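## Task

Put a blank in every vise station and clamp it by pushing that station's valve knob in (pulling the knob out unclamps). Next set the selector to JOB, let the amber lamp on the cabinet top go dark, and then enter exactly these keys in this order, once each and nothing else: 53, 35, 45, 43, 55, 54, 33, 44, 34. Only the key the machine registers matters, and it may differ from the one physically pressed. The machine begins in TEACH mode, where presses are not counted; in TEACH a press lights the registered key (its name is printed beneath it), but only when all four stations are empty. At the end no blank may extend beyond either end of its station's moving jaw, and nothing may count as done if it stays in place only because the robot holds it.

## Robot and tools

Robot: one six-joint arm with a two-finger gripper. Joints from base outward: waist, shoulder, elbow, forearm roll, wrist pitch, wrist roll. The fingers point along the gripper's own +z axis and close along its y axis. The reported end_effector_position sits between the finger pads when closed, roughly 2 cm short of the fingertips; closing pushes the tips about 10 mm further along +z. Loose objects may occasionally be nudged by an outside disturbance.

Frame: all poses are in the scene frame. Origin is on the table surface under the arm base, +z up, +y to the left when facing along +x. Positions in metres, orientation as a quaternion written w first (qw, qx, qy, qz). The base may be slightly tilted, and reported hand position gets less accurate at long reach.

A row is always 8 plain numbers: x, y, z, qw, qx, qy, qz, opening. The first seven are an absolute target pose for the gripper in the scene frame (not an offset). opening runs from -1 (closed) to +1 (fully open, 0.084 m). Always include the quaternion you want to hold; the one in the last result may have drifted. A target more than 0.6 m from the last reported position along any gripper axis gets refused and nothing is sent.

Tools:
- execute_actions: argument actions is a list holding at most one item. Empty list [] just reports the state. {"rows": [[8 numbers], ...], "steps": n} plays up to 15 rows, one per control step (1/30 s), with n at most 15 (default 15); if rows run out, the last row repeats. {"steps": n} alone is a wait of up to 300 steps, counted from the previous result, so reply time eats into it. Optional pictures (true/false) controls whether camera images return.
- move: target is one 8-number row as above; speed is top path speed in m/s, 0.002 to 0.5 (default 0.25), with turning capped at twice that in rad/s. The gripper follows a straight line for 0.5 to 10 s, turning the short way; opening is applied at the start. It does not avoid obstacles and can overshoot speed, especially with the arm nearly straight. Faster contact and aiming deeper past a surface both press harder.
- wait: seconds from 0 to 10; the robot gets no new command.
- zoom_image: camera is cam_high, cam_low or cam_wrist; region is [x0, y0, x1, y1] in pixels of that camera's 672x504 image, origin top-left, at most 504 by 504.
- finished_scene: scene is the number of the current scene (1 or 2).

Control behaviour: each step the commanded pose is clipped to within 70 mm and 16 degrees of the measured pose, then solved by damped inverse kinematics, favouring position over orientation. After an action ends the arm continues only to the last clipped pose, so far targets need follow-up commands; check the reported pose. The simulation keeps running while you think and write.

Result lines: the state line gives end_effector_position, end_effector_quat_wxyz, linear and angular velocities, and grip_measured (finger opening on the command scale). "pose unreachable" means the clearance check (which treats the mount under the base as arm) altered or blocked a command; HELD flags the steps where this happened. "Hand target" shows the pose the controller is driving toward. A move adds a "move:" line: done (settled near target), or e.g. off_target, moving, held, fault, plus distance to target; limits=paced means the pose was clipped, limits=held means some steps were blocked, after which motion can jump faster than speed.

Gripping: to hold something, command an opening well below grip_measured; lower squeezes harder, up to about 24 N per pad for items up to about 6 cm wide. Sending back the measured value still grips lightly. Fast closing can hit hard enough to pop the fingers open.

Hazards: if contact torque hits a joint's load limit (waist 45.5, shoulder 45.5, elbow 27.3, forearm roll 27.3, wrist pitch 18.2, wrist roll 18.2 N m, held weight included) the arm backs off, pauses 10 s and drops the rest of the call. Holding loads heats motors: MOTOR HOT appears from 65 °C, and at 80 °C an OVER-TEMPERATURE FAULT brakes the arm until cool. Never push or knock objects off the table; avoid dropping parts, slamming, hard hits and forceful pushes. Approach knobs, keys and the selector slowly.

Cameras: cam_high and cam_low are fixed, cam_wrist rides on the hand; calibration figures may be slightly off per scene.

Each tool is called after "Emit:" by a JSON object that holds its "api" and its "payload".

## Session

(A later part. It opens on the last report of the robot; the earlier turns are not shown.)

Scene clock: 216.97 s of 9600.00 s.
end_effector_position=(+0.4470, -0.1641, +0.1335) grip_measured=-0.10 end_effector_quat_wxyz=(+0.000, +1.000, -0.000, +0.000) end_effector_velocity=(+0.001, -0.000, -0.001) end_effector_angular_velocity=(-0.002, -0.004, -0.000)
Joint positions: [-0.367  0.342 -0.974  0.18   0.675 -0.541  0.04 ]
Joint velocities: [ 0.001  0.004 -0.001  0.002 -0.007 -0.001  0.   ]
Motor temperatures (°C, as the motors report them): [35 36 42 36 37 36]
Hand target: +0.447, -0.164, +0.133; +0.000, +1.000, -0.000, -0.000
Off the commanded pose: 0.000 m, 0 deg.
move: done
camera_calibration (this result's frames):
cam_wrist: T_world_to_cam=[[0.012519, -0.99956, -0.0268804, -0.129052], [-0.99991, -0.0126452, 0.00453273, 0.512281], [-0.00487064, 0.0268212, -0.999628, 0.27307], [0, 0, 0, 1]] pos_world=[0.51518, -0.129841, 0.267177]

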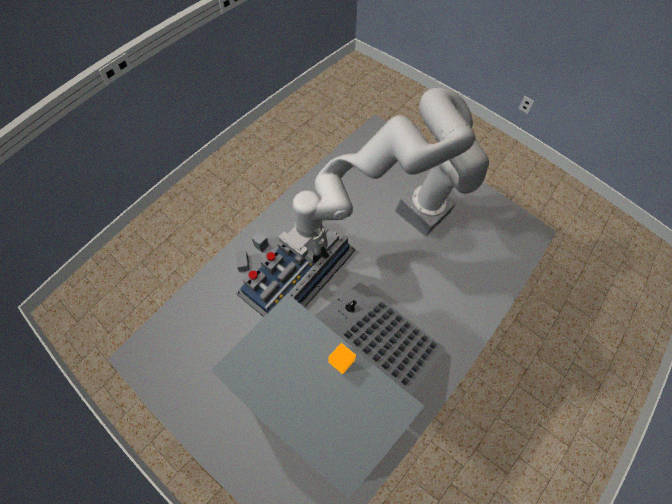

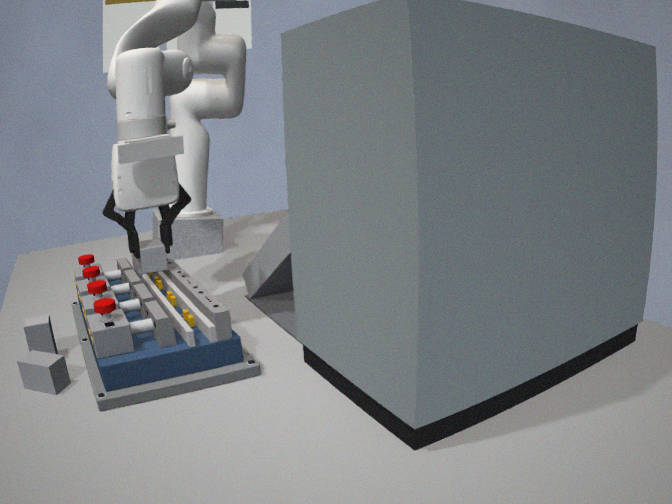

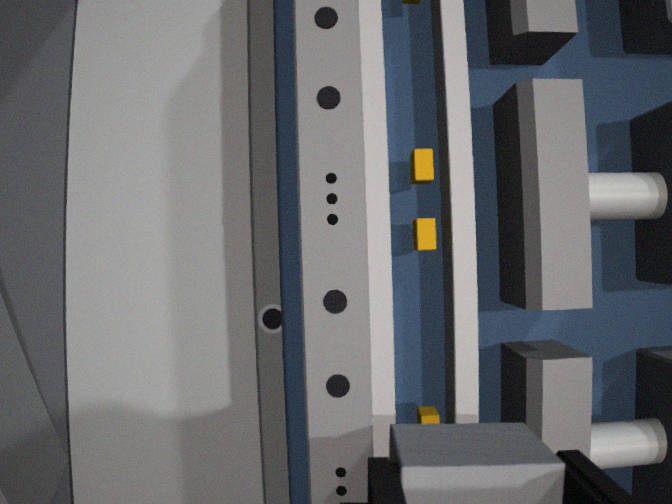

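Emit:
{"api": "move", "payload": {"target": [0.454,-0.164,0.131,0,1,0,0,-0.5], "speed": 0.03}}

Emit:
{"api": "move", "payload": {"target": [0.454,-0.164,0.112,0,1,0,0,-0.5], "speed": 0.015}}

Emit:
{"api": "move", "payload": {"target": [0.454,-0.161,0.108,0,1,0,0,-0.5], "speed": 0.01}}

Emit:
{"api": "move", "payload": {"target": [0.454,-0.161,0.108,0,1,0,0,0.5], "speed": 0.01}}

Emit:
{"api": "move", "payload": {"target": [0.454,-0.161,0.19,0,1,0,0,0.5], "speed": 0.08}}

Emit:
{"api": "move", "payload": {"target": [0.492,-0.362,0.19,0,1,0,0,0.8], "speed": 0.2}}

Scene clock: 221.17 s of 9600.00 s.
end_effector_position=(+0.4538, -0.1640, +0.1310) grip_measured=-0.10 end_effector_quat_wxyz=(+0.000, +1.000, +0.000, -0.000) end_effector_velocity=(+0.001, +0.000, -0.000) end_effector_angular_velocity=(+0.001, +0.001, +0.000)
Joint positions: [-0.361  0.364 -0.999  0.18   0.678 -0.535  0.04 ]
Joint velocities: [ 0.001  0.005 -0.006 -0.     0.002  0.001 -0.   ]
Motor temperatures (°C, as the motors report them): [35 36 42 36 37 36]
Hand target: +0.454, -0.164, +0.131; +0.000, +1.000, +0.000, -0.000
Off the commanded pose: 0.000 m, 0 deg.
After step 90, 0.47 s passed at rest.
move: done
camera_calibration (this result's frames):
cam_wrist: T_world_to_cam=[[0.0126033, -0.999549, -0.0272556, -0.129153], [-0.999907, -0.0127395, 0.00483073, 0.51905], [-0.00517577, 0.0271922, -0.999617, 0.270839], [0, 0, 0, 1]] pos_world=[0.522031, -0.129847, 0.264708]

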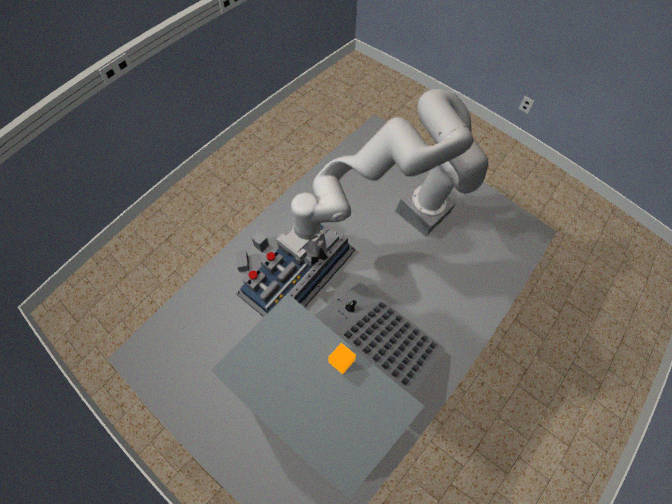

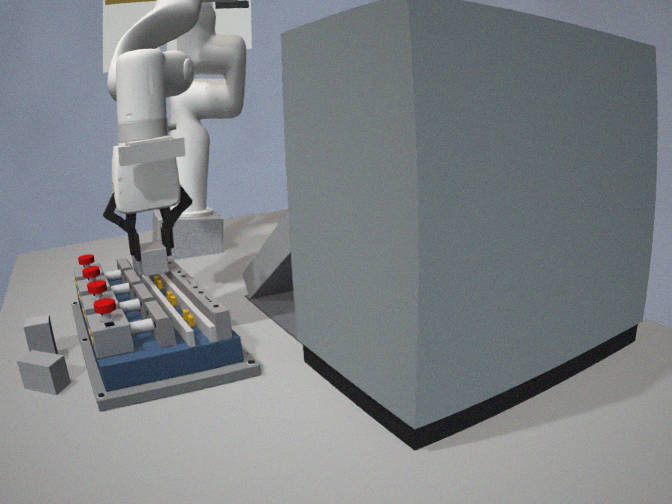

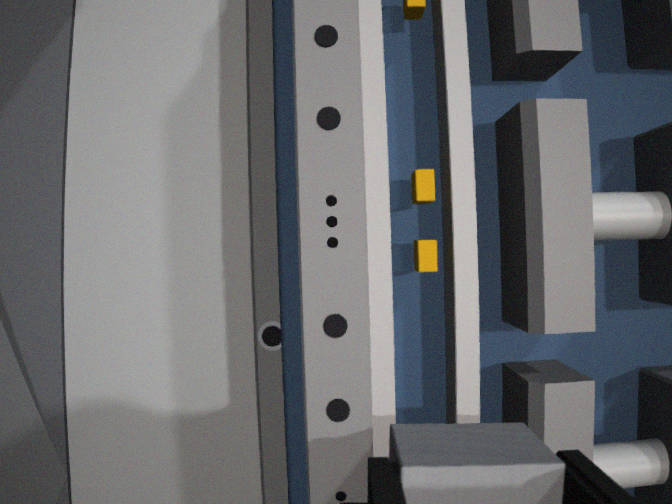

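Scene clock: 222.67 s of 9600.00 s.
end_effector_position=(+0.4547, -0.1643, +0.1132) grip_measured=-0.10 end_effector_quat_wxyz=(+0.000, +1.000, +0.000, +0.001) end_effector_velocity=(+0.001, -0.000, -0.001) end_effector_angular_velocity=(-0.001, -0.004, +0.000)
Joint positions: [-0.354  0.406 -0.997  0.192  0.632 -0.543  0.04 ]
Joint velocities: [ 0.001  0.003 -0.001  0.002 -0.005 -0.002  0.   ]
Motor temperatures (°C, as the motors report them): [35 36 42 36 37 36]
Hand target: +0.454, -0.164, +0.112; +0.000, +1.000, -0.000, -0.000
Off the commanded pose: 0.001 m, 0 deg.
move: done
camera_calibration (this result's frames):
cam_wrist: T_world_to_cam=[[0.0127468, -0.999572, -0.0263153, -0.130075], [-0.999914, -0.0128247, 0.00279213, 0.520246], [-0.00312842, 0.0262774, -0.99965, 0.251986], [0, 0, 0, 1]] pos_world=[0.522648, -0.129969, 0.247022]

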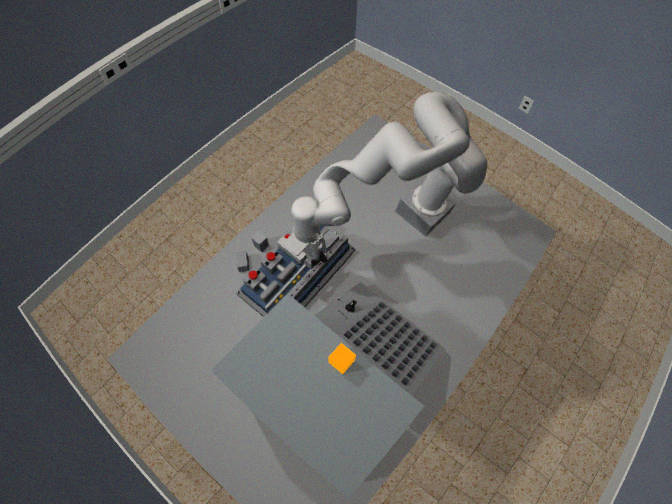

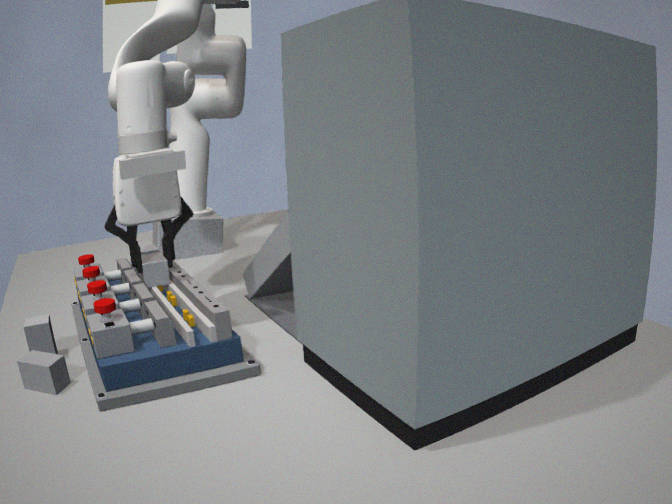

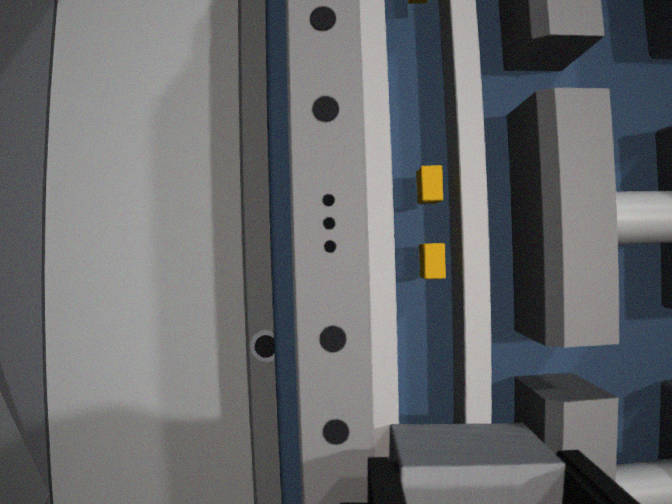

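Scene clock: 223.50 s of 9600.00 s.
end_effector_position=(+0.4565, -0.1625, +0.1109) grip_measured=-0.10 end_effector_quat_wxyz=(+0.002, +1.000, -0.000, +0.004) end_effector_velocity=(-0.001, +0.001, -0.005) end_effector_angular_velocity=(+0.000, +0.003, -0.000)
Joint positions: [-0.348  0.41  -0.995  0.195  0.619 -0.54   0.04 ]
Joint velocities: [ 0.003  0.01   0.002  0.002 -0.009  0.001  0.   ]
Motor temperatures (°C, as the motors report them): [35 36 42 36 37 36]
Hand target: +0.454, -0.161, +0.108; +0.000, +1.000, -0.000, -0.000
Off the commanded pose: 0.004 m, 0 deg.
move: off_target
camera_calibration (this result's frames):
cam_wrist: T_world_to_cam=[[0.0124608, -0.99964, -0.0237444, -0.128585], [-0.99992, -0.012406, -0.00245631, 0.522677], [0.00216086, 0.0237731, -0.999715, 0.246789], [0, 0, 0, 1]] pos_world=[0.523704, -0.127921, 0.244949]

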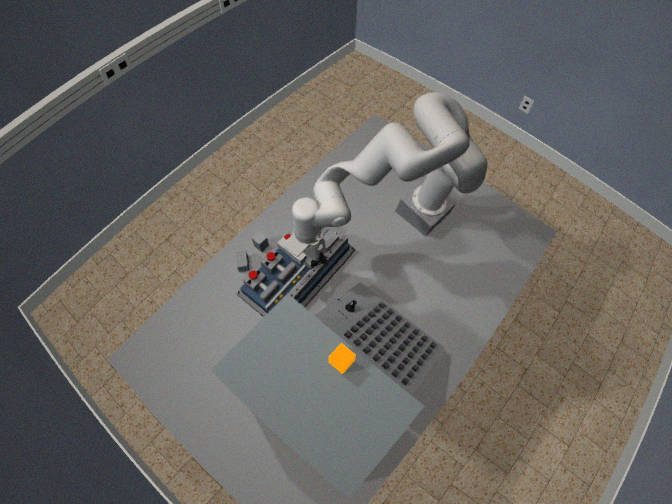

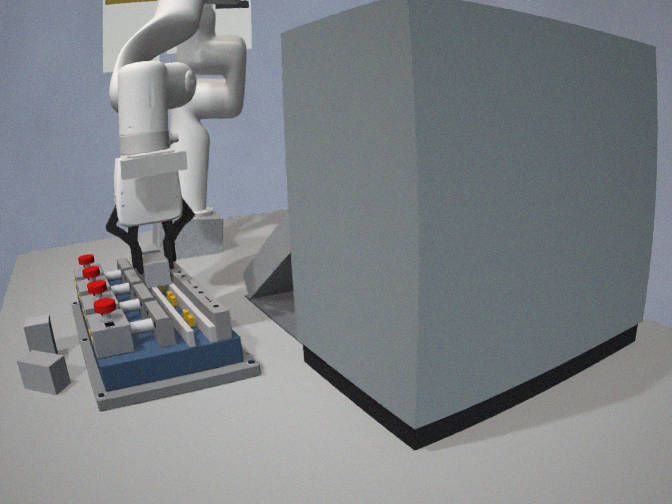

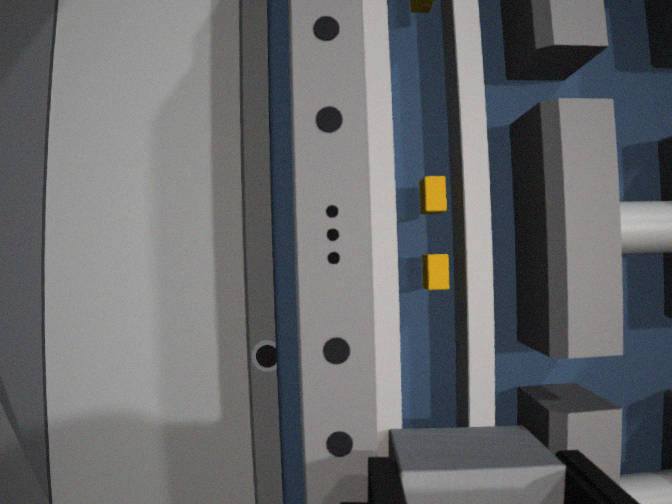

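Scene clock: 224.20 s of 9600.00 s.
end_effector_position=(+0.4539, -0.1609, +0.1078) grip_measured=+0.49 end_effector_quat_wxyz=(-0.000, +1.000, +0.000, -0.000) end_effector_velocity=(+0.001, -0.001, +0.001) end_effector_angular_velocity=(-0.002, -0.004, +0.000)
Joint positions: [-0.347  0.413 -0.991  0.195  0.62  -0.54   0.065]
Joint velocities: [-0.    -0.002 -0.002  0.    -0.001 -0.    -0.   ]
Motor temperatures (°C, as the motors report them): [35 36 42 36 37 36]
Hand target: +0.454, -0.161, +0.108; +0.000, +1.000, -0.000, -0.000
Off the commanded pose: 0.000 m, 0 deg.
move: done
camera_calibration (this result's frames):
cam_wrist: T_world_to_cam=[[0.0125922, -0.999545, -0.0274018, -0.126682], [-0.999905, -0.0127403, 0.00523629, 0.519211], [-0.00558302, 0.0273332, -0.999611, 0.247764], [0, 0, 0, 1]] pos_world=[0.52214, -0.126782, 0.241477]

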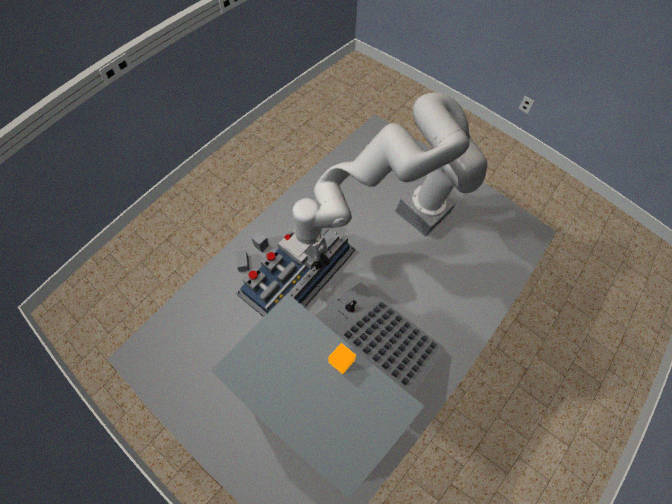

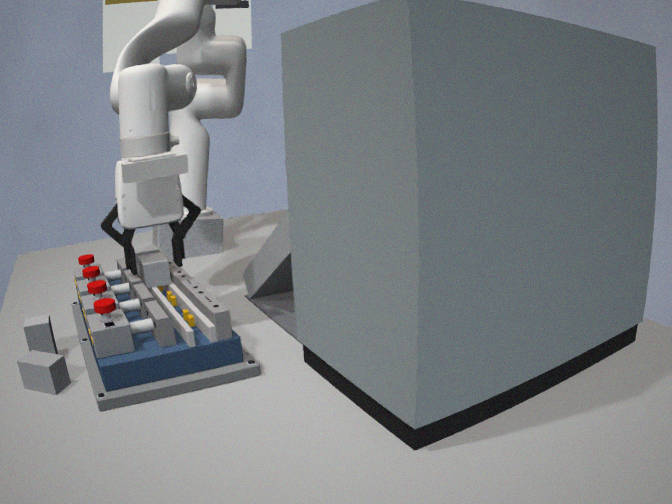

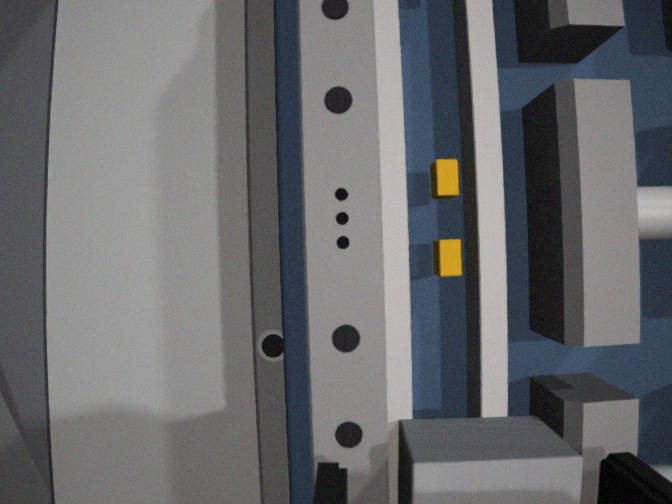

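Scene clock: 225.60 s of 9600.00 s.
end_effector_position=(+0.4540, -0.1609, +0.1892) grip_measured=+0.49 end_effector_quat_wxyz=(-0.000, +1.000, +0.000, -0.000) end_effector_velocity=(+0.000, -0.000, +0.004) end_effector_angular_velocity=(-0.001, -0.001, +0.000)
Joint positions: [-0.374  0.246 -1.03   0.153  0.826 -0.512  0.065]
Joint velocities: [-0.001 -0.006 -0.004 -0.001  0.008  0.001 -0.   ]
Motor temperatures (°C, as the motors report them): [35 36 42 36 37 36]
Hand target: +0.454, -0.161, +0.190; -0.000, +1.000, +0.000, +0.000
Off the commanded pose: 0.001 m, 0 deg.
move: done
camera_calibration (this result's frames):
cam_wrist: T_world_to_cam=[[0.0127179, -0.999529, -0.0279333, -0.124393], [-0.999903, -0.0128737, 0.00540464, 0.518869], [-0.0057617, 0.0278618, -0.999595, 0.329234], [0, 0, 0, 1]] pos_world=[0.522297, -0.126827, 0.322822]

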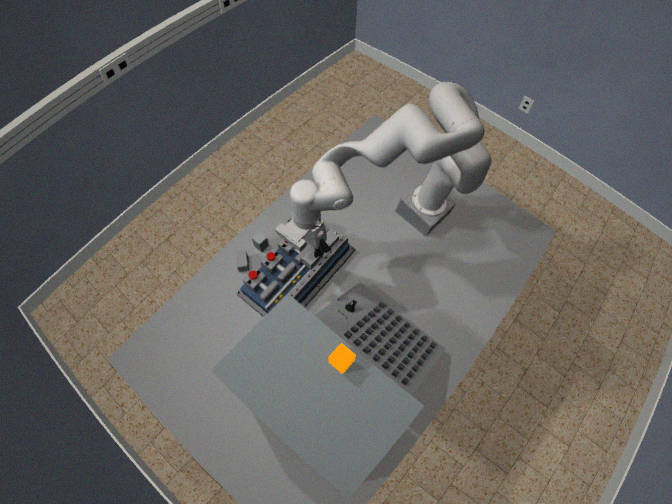

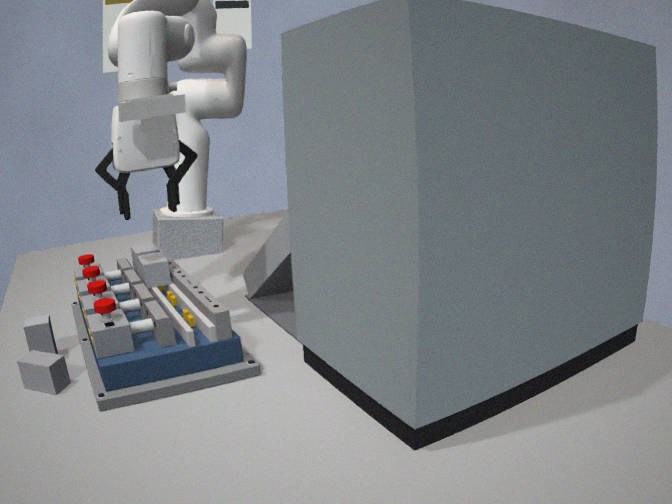

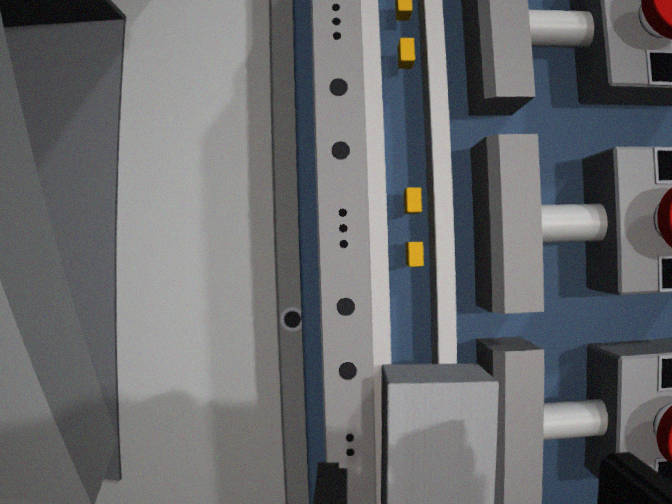

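Scene clock: 227.23 s of 9600.00 s.
end_effector_position=(+0.4918, -0.3616, +0.1899) grip_measured=+0.80 end_effector_quat_wxyz=(-0.000, +1.000, +0.000, +0.001) end_effector_velocity=(+0.000, -0.003, -0.001) end_effector_angular_velocity=(+0.003, +0.004, -0.001)
Joint positions: [-0.65   0.719 -1.704  0.114  1.053 -0.742  0.077]
Joint velocities: [-0.003  0.012 -0.018 -0.001  0.011 -0.001 -0.   ]
Motor temperatures (°C, as the motors report them): [35 36 42 36 37 36]
Hand target: +0.492, -0.362, +0.190; -0.000, +1.000, +0.000, +0.000
Off the commanded pose: 0.000 m, 0 deg.
move: done
camera_calibration (this result's frames):
cam_wrist: T_world_to_cam=[[0.0132177, -0.999535, -0.0274773, -0.325739], [-0.999904, -0.0133254, 0.00373757, 0.554233], [-0.00410198, 0.0274253, -0.999615, 0.334826], [0, 0, 0, 1]] pos_world=[0.559859, -0.327385, 0.323675]

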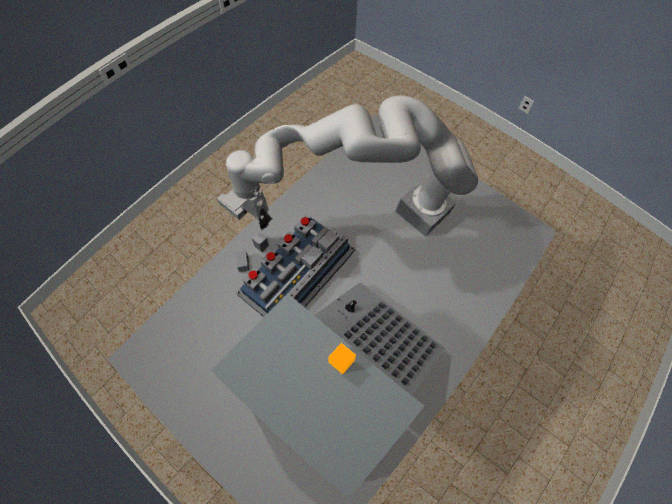

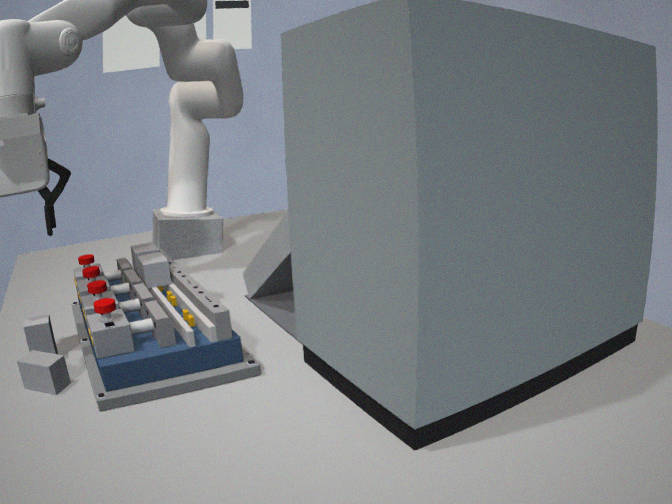

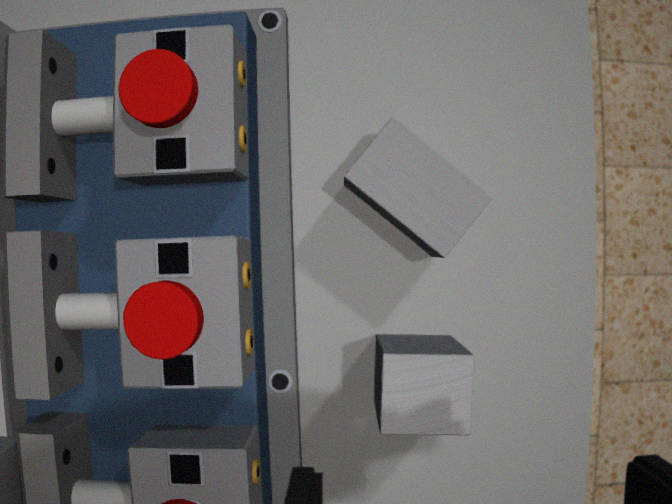

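Emit:
{"api": "move", "payload": {"target": [0.504,-0.366,0.11,0,1,0,0,0.8], "speed": 0.12}}

Emit:
{"api": "move", "payload": {"target": [0.504,-0.366,0.056,0,1,0,0,0.8], "speed": 0.05}}

Emit:
{"api": "move", "payload": {"target": [0.504,-0.366,0.056,0,1,0,0,-0.5], "speed": 0.05}}

Emit:
{"api": "move", "payload": {"target": [0.504,-0.366,0.19,0,1,0,0,-0.5], "speed": 0.1}}

Emit:
{"api": "move", "payload": {"target": [0.543,-0.164,0.19,0,1,0,0,-0.5], "speed": 0.15}}

Emit:
{"api": "move", "payload": {"target": [0.543,-0.164,0.146,0,1,0,0,-0.5], "speed": 0.04}}

Scene clock: 233.73 s of 9600.00 s.
end_effector_position=(+0.5041, -0.3661, +0.1109) grip_measured=+0.80 end_effector_quat_wxyz=(+0.000, +1.000, -0.000, +0.000) end_effector_velocity=(-0.002, +0.001, -0.007) end_effector_angular_velocity=(+0.006, +0.008, -0.001)
Joint positions: [-0.629  0.878 -1.737  0.124  0.925 -0.738  0.077]
Joint velocities: [ 0.001  0.011  0.001  0.    -0.002  0.    -0.   ]
Motor temperatures (°C, as the motors report them): [35 36 42 36 37 36]
Hand target: +0.504, -0.366, +0.110; +0.000, +1.000, -0.000, -0.000
Off the commanded pose: 0.001 m, 0 deg.
After step 90, 2.37 s passed at rest.
move: done
camera_calibration (this result's frames):
cam_wrist: T_world_to_cam=[[0.012523, -0.999575, -0.0263317, -0.332436], [-0.999912, -0.0126312, 0.00394773, 0.56696], [-0.00427866, 0.02628, -0.999645, 0.255728], [0, 0, 0, 1]] pos_world=[0.572168, -0.331854, 0.244645]

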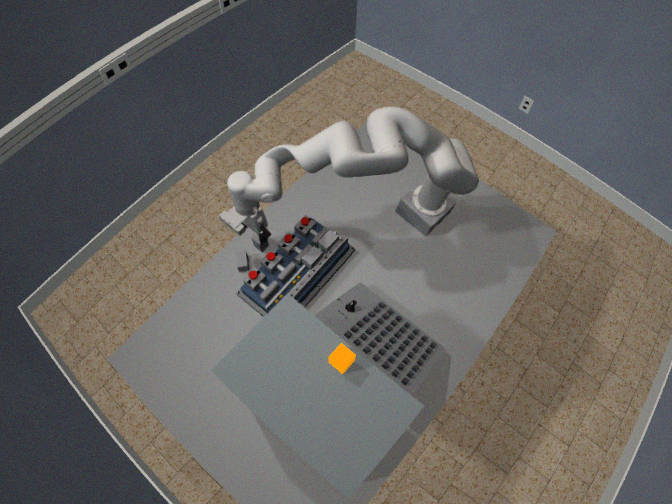

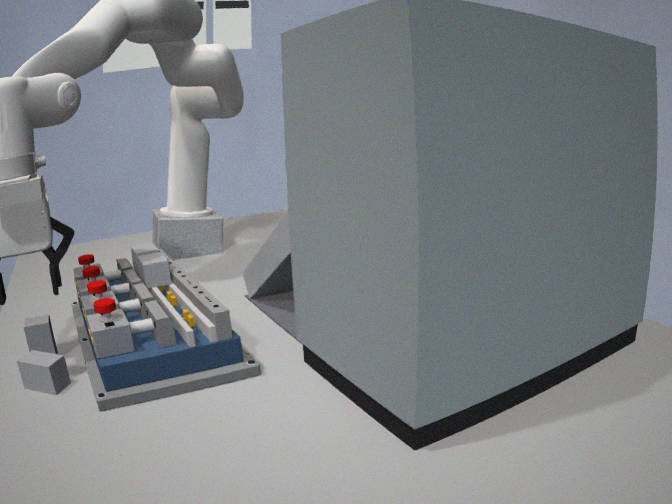

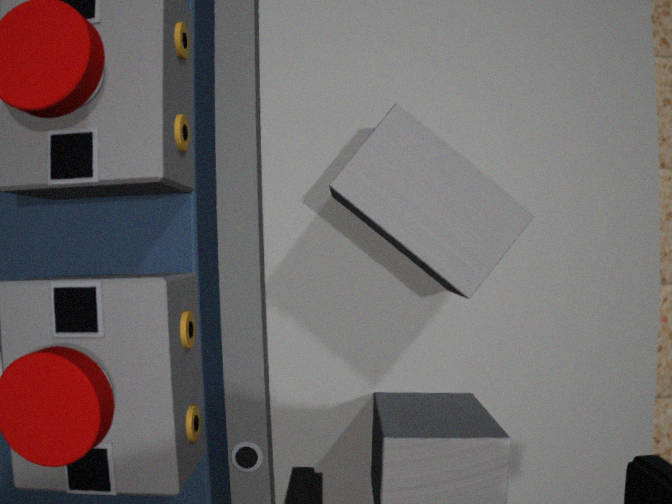

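Scene clock: 235.17 s of 9600.00 s.
end_effector_position=(+0.5041, -0.3661, +0.0566) grip_measured=+0.80 end_effector_quat_wxyz=(+0.000, +1.000, -0.000, +0.000) end_effector_velocity=(+0.003, -0.002, +0.001) end_effector_angular_velocity=(-0.005, -0.007, +0.001)
Joint positions: [-0.618  0.98  -1.748  0.135  0.834 -0.744  0.077]
Joint velocities: [ 0.     0.003 -0.006  0.001 -0.006 -0.001 -0.   ]
Motor temperatures (°C, as the motors report them): [35 36 42 36 37 36]
Hand target: +0.504, -0.366, +0.056; +0.000, +1.000, -0.000, -0.000
Off the commanded pose: 0.001 m, 0 deg.
move: done
camera_calibration (this result's frames):
cam_wrist: T_world_to_cam=[[0.0125452, -0.999563, -0.0267641, -0.333773], [-0.99991, -0.0126678, 0.00441362, 0.567126], [-0.00475073, 0.0267063, -0.999632, 0.201843], [0, 0, 0, 1]] pos_world=[0.572221, -0.331833, 0.190332]

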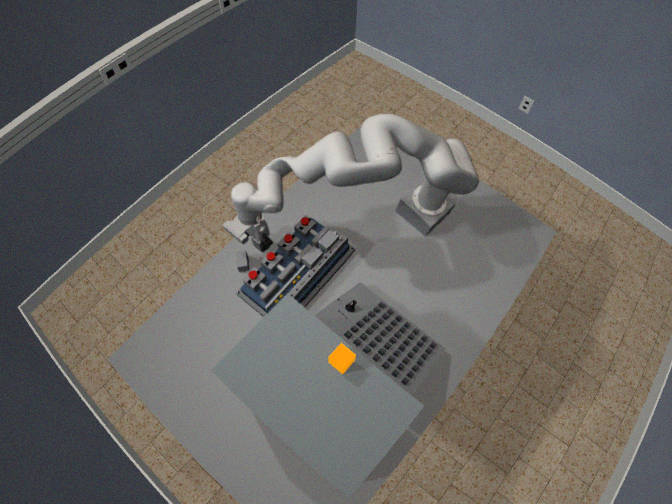

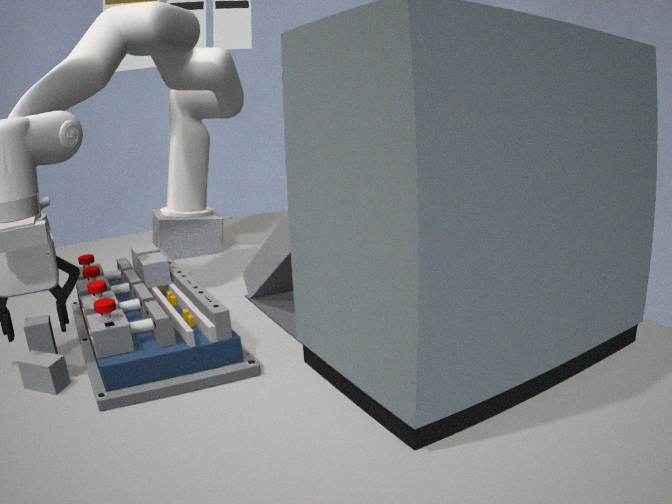

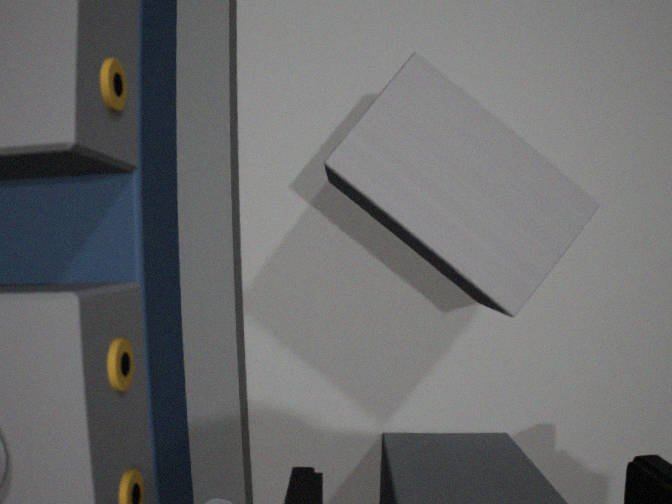

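Scene clock: 235.87 s of 9600.00 s.
end_effector_position=(+0.5042, -0.3661, +0.0566) grip_measured=-0.10 end_effector_quat_wxyz=(+0.000, +1.000, +0.000, +0.000) end_effector_velocity=(-0.000, +0.000, -0.000) end_effector_angular_velocity=(+0.002, +0.002, -0.000)
Joint positions: [-0.618  0.981 -1.749  0.135  0.835 -0.744  0.04 ]
Joint velocities: [ 0.     0.001 -0.     0.     0.002  0.     0.   ]
Motor temperatures (°C, as the motors report them): [35 36 42 36 37 36]
Hand target: +0.504, -0.366, +0.056; +0.000, +1.000, -0.000, -0.000
Off the commanded pose: 0.001 m, 0 deg.
move: done
camera_calibration (this result's frames):
cam_wrist: T_world_to_cam=[[0.0126919, -0.999557, -0.0269224, -0.333858], [-0.999909, -0.0128127, 0.00431953, 0.567244], [-0.00466256, 0.0268651, -0.999628, 0.201785], [0, 0, 0, 1]] pos_world=[0.57237, -0.331863, 0.190272]

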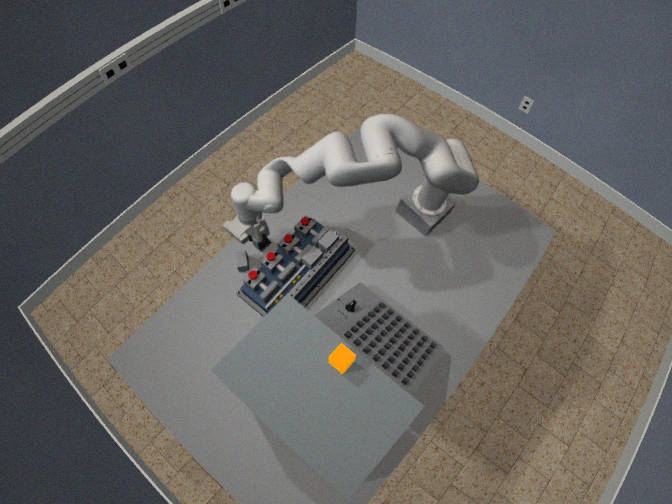

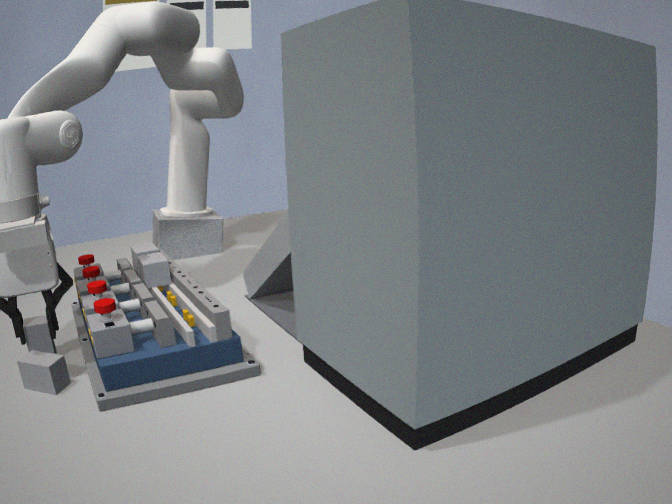

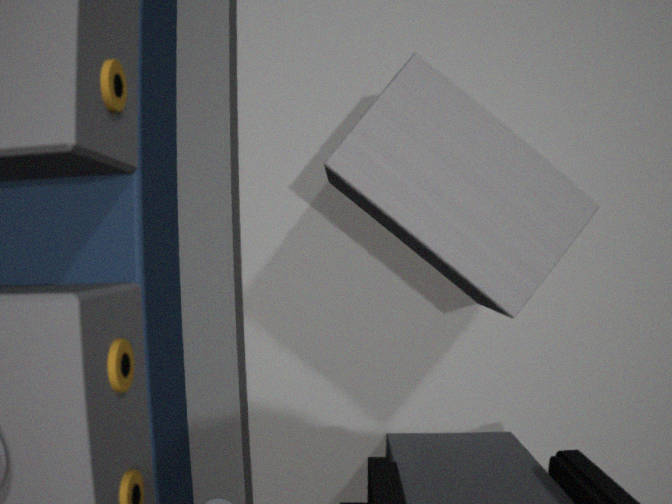

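Scene clock: 237.60 s of 9600.00 s.
end_effector_position=(+0.5040, -0.3659, +0.1887) grip_measured=-0.10 end_effector_quat_wxyz=(-0.001, +1.000, +0.000, -0.001) end_effector_velocity=(-0.001, +0.000, +0.003) end_effector_angular_velocity=(+0.002, +0.003, +0.000)
Joint positions: [-0.643  0.77  -1.786  0.112  1.086 -0.731  0.04 ]
Joint velocities: [-0.001 -0.003 -0.005 -0.001  0.011  0.    -0.   ]
Motor temperatures (°C, as the motors report them): [35 36 42 36 37 36]
Hand target: +0.504, -0.366, +0.190; -0.000, +1.000, +0.000, +0.000
Off the commanded pose: 0.001 m, 0 deg.
move: done
camera_calibration (this result's frames):
cam_wrist: T_world_to_cam=[[0.0127703, -0.999512, -0.0285053, -0.329852], [-0.999899, -0.0129411, 0.00581328, 0.566075], [-0.00617933, 0.0284282, -0.999577, 0.335175], [0, 0, 0, 1]] pos_world=[0.572302, -0.331894, 0.32234]

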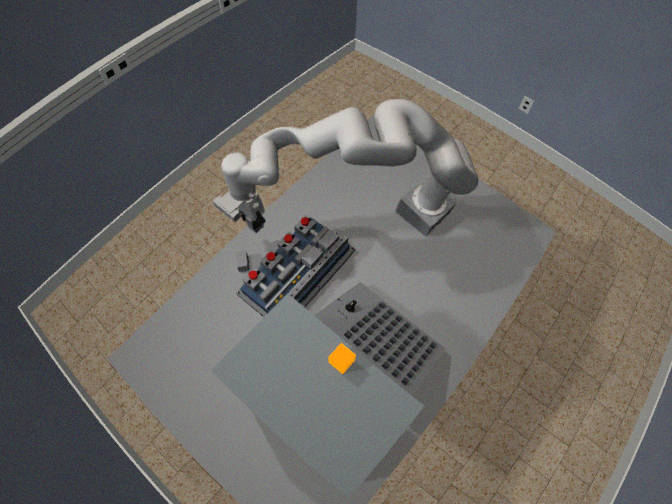

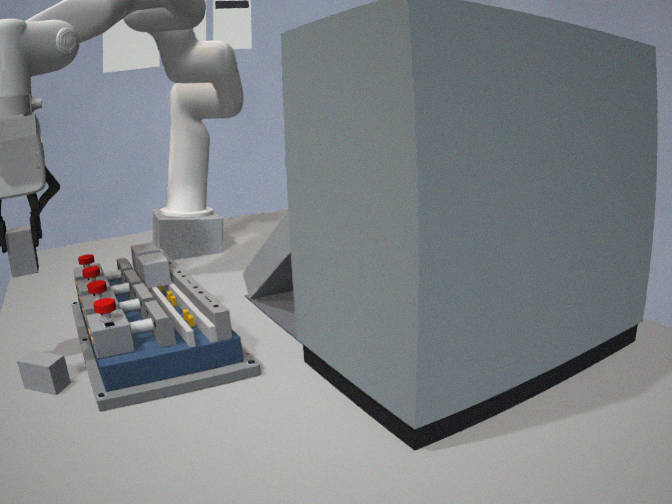

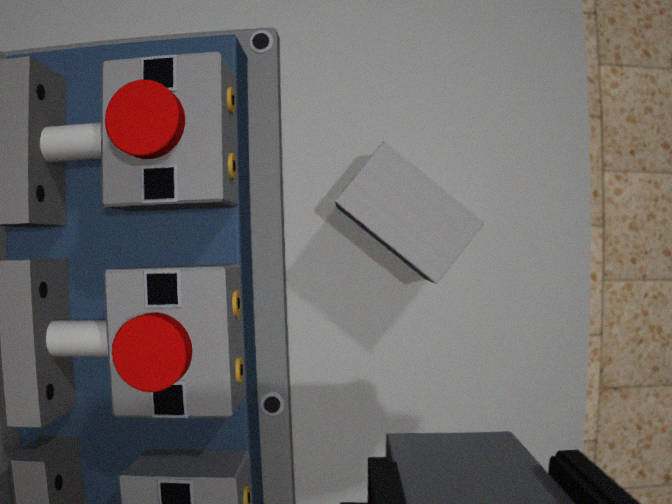

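Scene clock: 239.47 s of 9600.00 s.
end_effector_position=(+0.5431, -0.1648, +0.1901) grip_measured=-0.10 end_effector_quat_wxyz=(+0.000, +1.000, -0.000, -0.000) end_effector_velocity=(+0.001, +0.003, +0.001) end_effector_angular_velocity=(-0.000, +0.000, +0.000)
Joint positions: [-0.322  0.5   -1.412  0.14   0.948 -0.436  0.04 ]
Joint velocities: [ 0.005 -0.003  0.002 -0.     0.001  0.005 -0.   ]
Motor temperatures (°C, as the motors report them): [35 36 42 36 37 36]
Hand target: +0.543, -0.164, +0.190; +0.000, +1.000, -0.000, -0.000
Off the commanded pose: 0.001 m, 0 deg.
move: done
camera_calibration (this result's frames):
cam_wrist: T_world_to_cam=[[0.0119693, -0.99957, -0.0267801, -0.129177], [-0.999911, -0.0121241, 0.00562614, 0.608009], [-0.00594841, 0.0267103, -0.999626, 0.330664], [0, 0, 0, 1]] pos_world=[0.611468, -0.130582, 0.32366]

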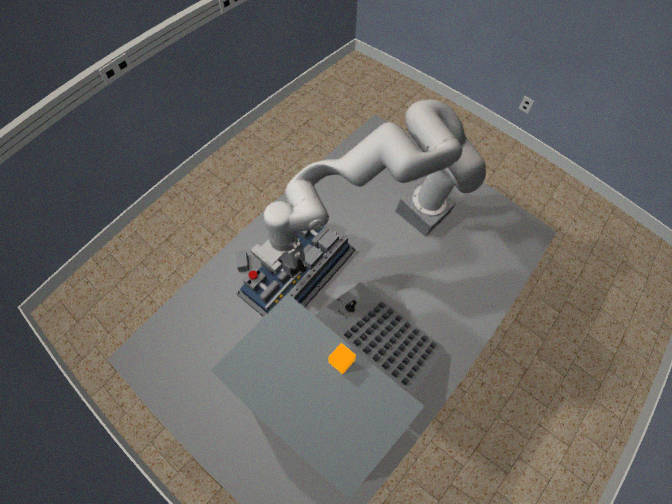

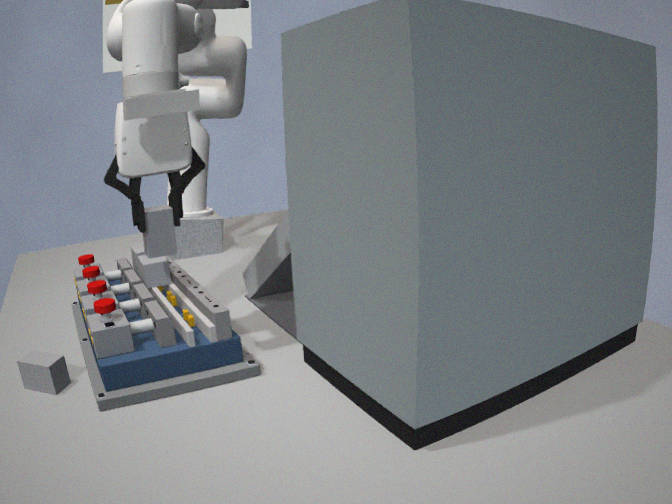

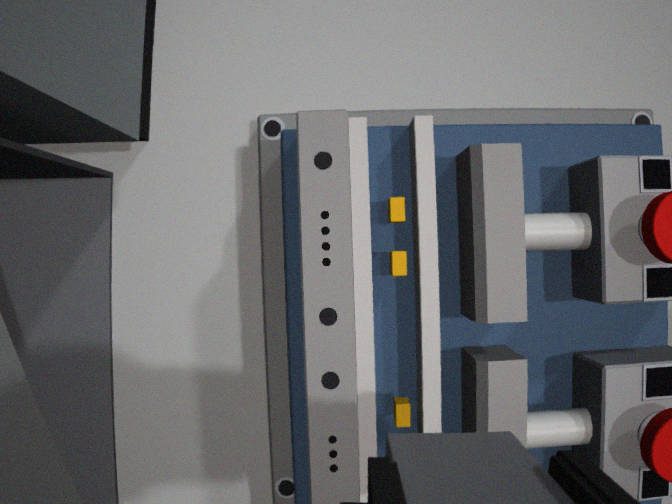

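Scene clock: 240.90 s of 9600.00 s.
end_effector_position=(+0.5430, -0.1640, +0.1465) grip_measured=-0.10 end_effector_quat_wxyz=(+0.000, +1.000, -0.000, +0.000) end_effector_velocity=(+0.002, -0.000, -0.000) end_effector_angular_velocity=(-0.002, -0.005, +0.001)
Joint positions: [-0.31   0.566 -1.379  0.152  0.848 -0.444  0.04 ]
Joint velocities: [ 0.001  0.002 -0.001  0.001 -0.006 -0.001  0.   ]
Motor temperatures (°C, as the motors report them): [35 36 42 36 37 36]
Hand target: +0.543, -0.164, +0.146; +0.000, +1.000, -0.000, -0.000
Off the commanded pose: 0.001 m, 0 deg.
move: done
camera_calibration (this result's frames):
cam_wrist: T_world_to_cam=[[0.0125278, -0.999558, -0.0269484, -0.129887], [-0.99991, -0.0126516, 0.00442724, 0.608258], [-0.00476622, 0.0268905, -0.999627, 0.286501], [0, 0, 0, 1]] pos_world=[0.611196, -0.129838, 0.280201]

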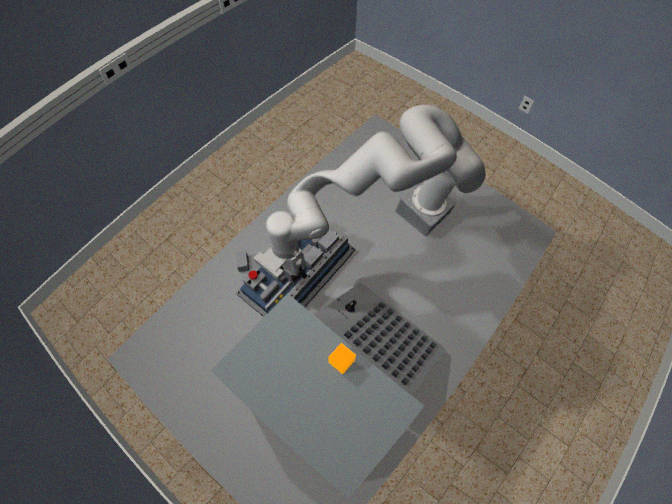

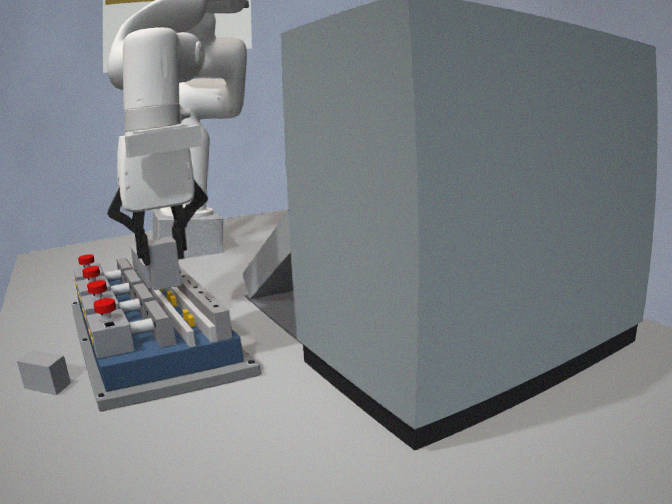

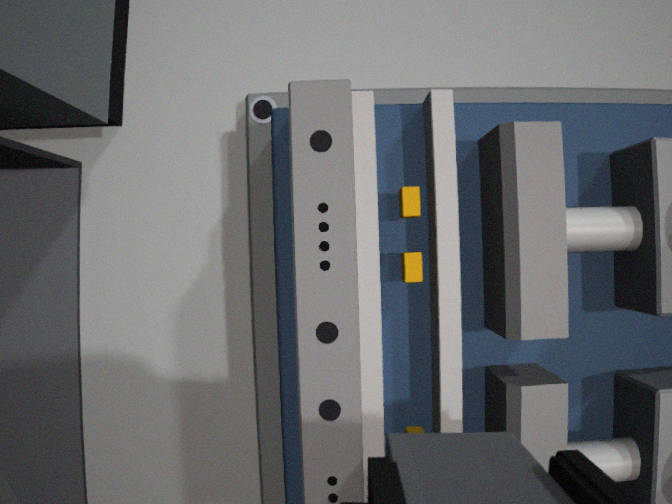

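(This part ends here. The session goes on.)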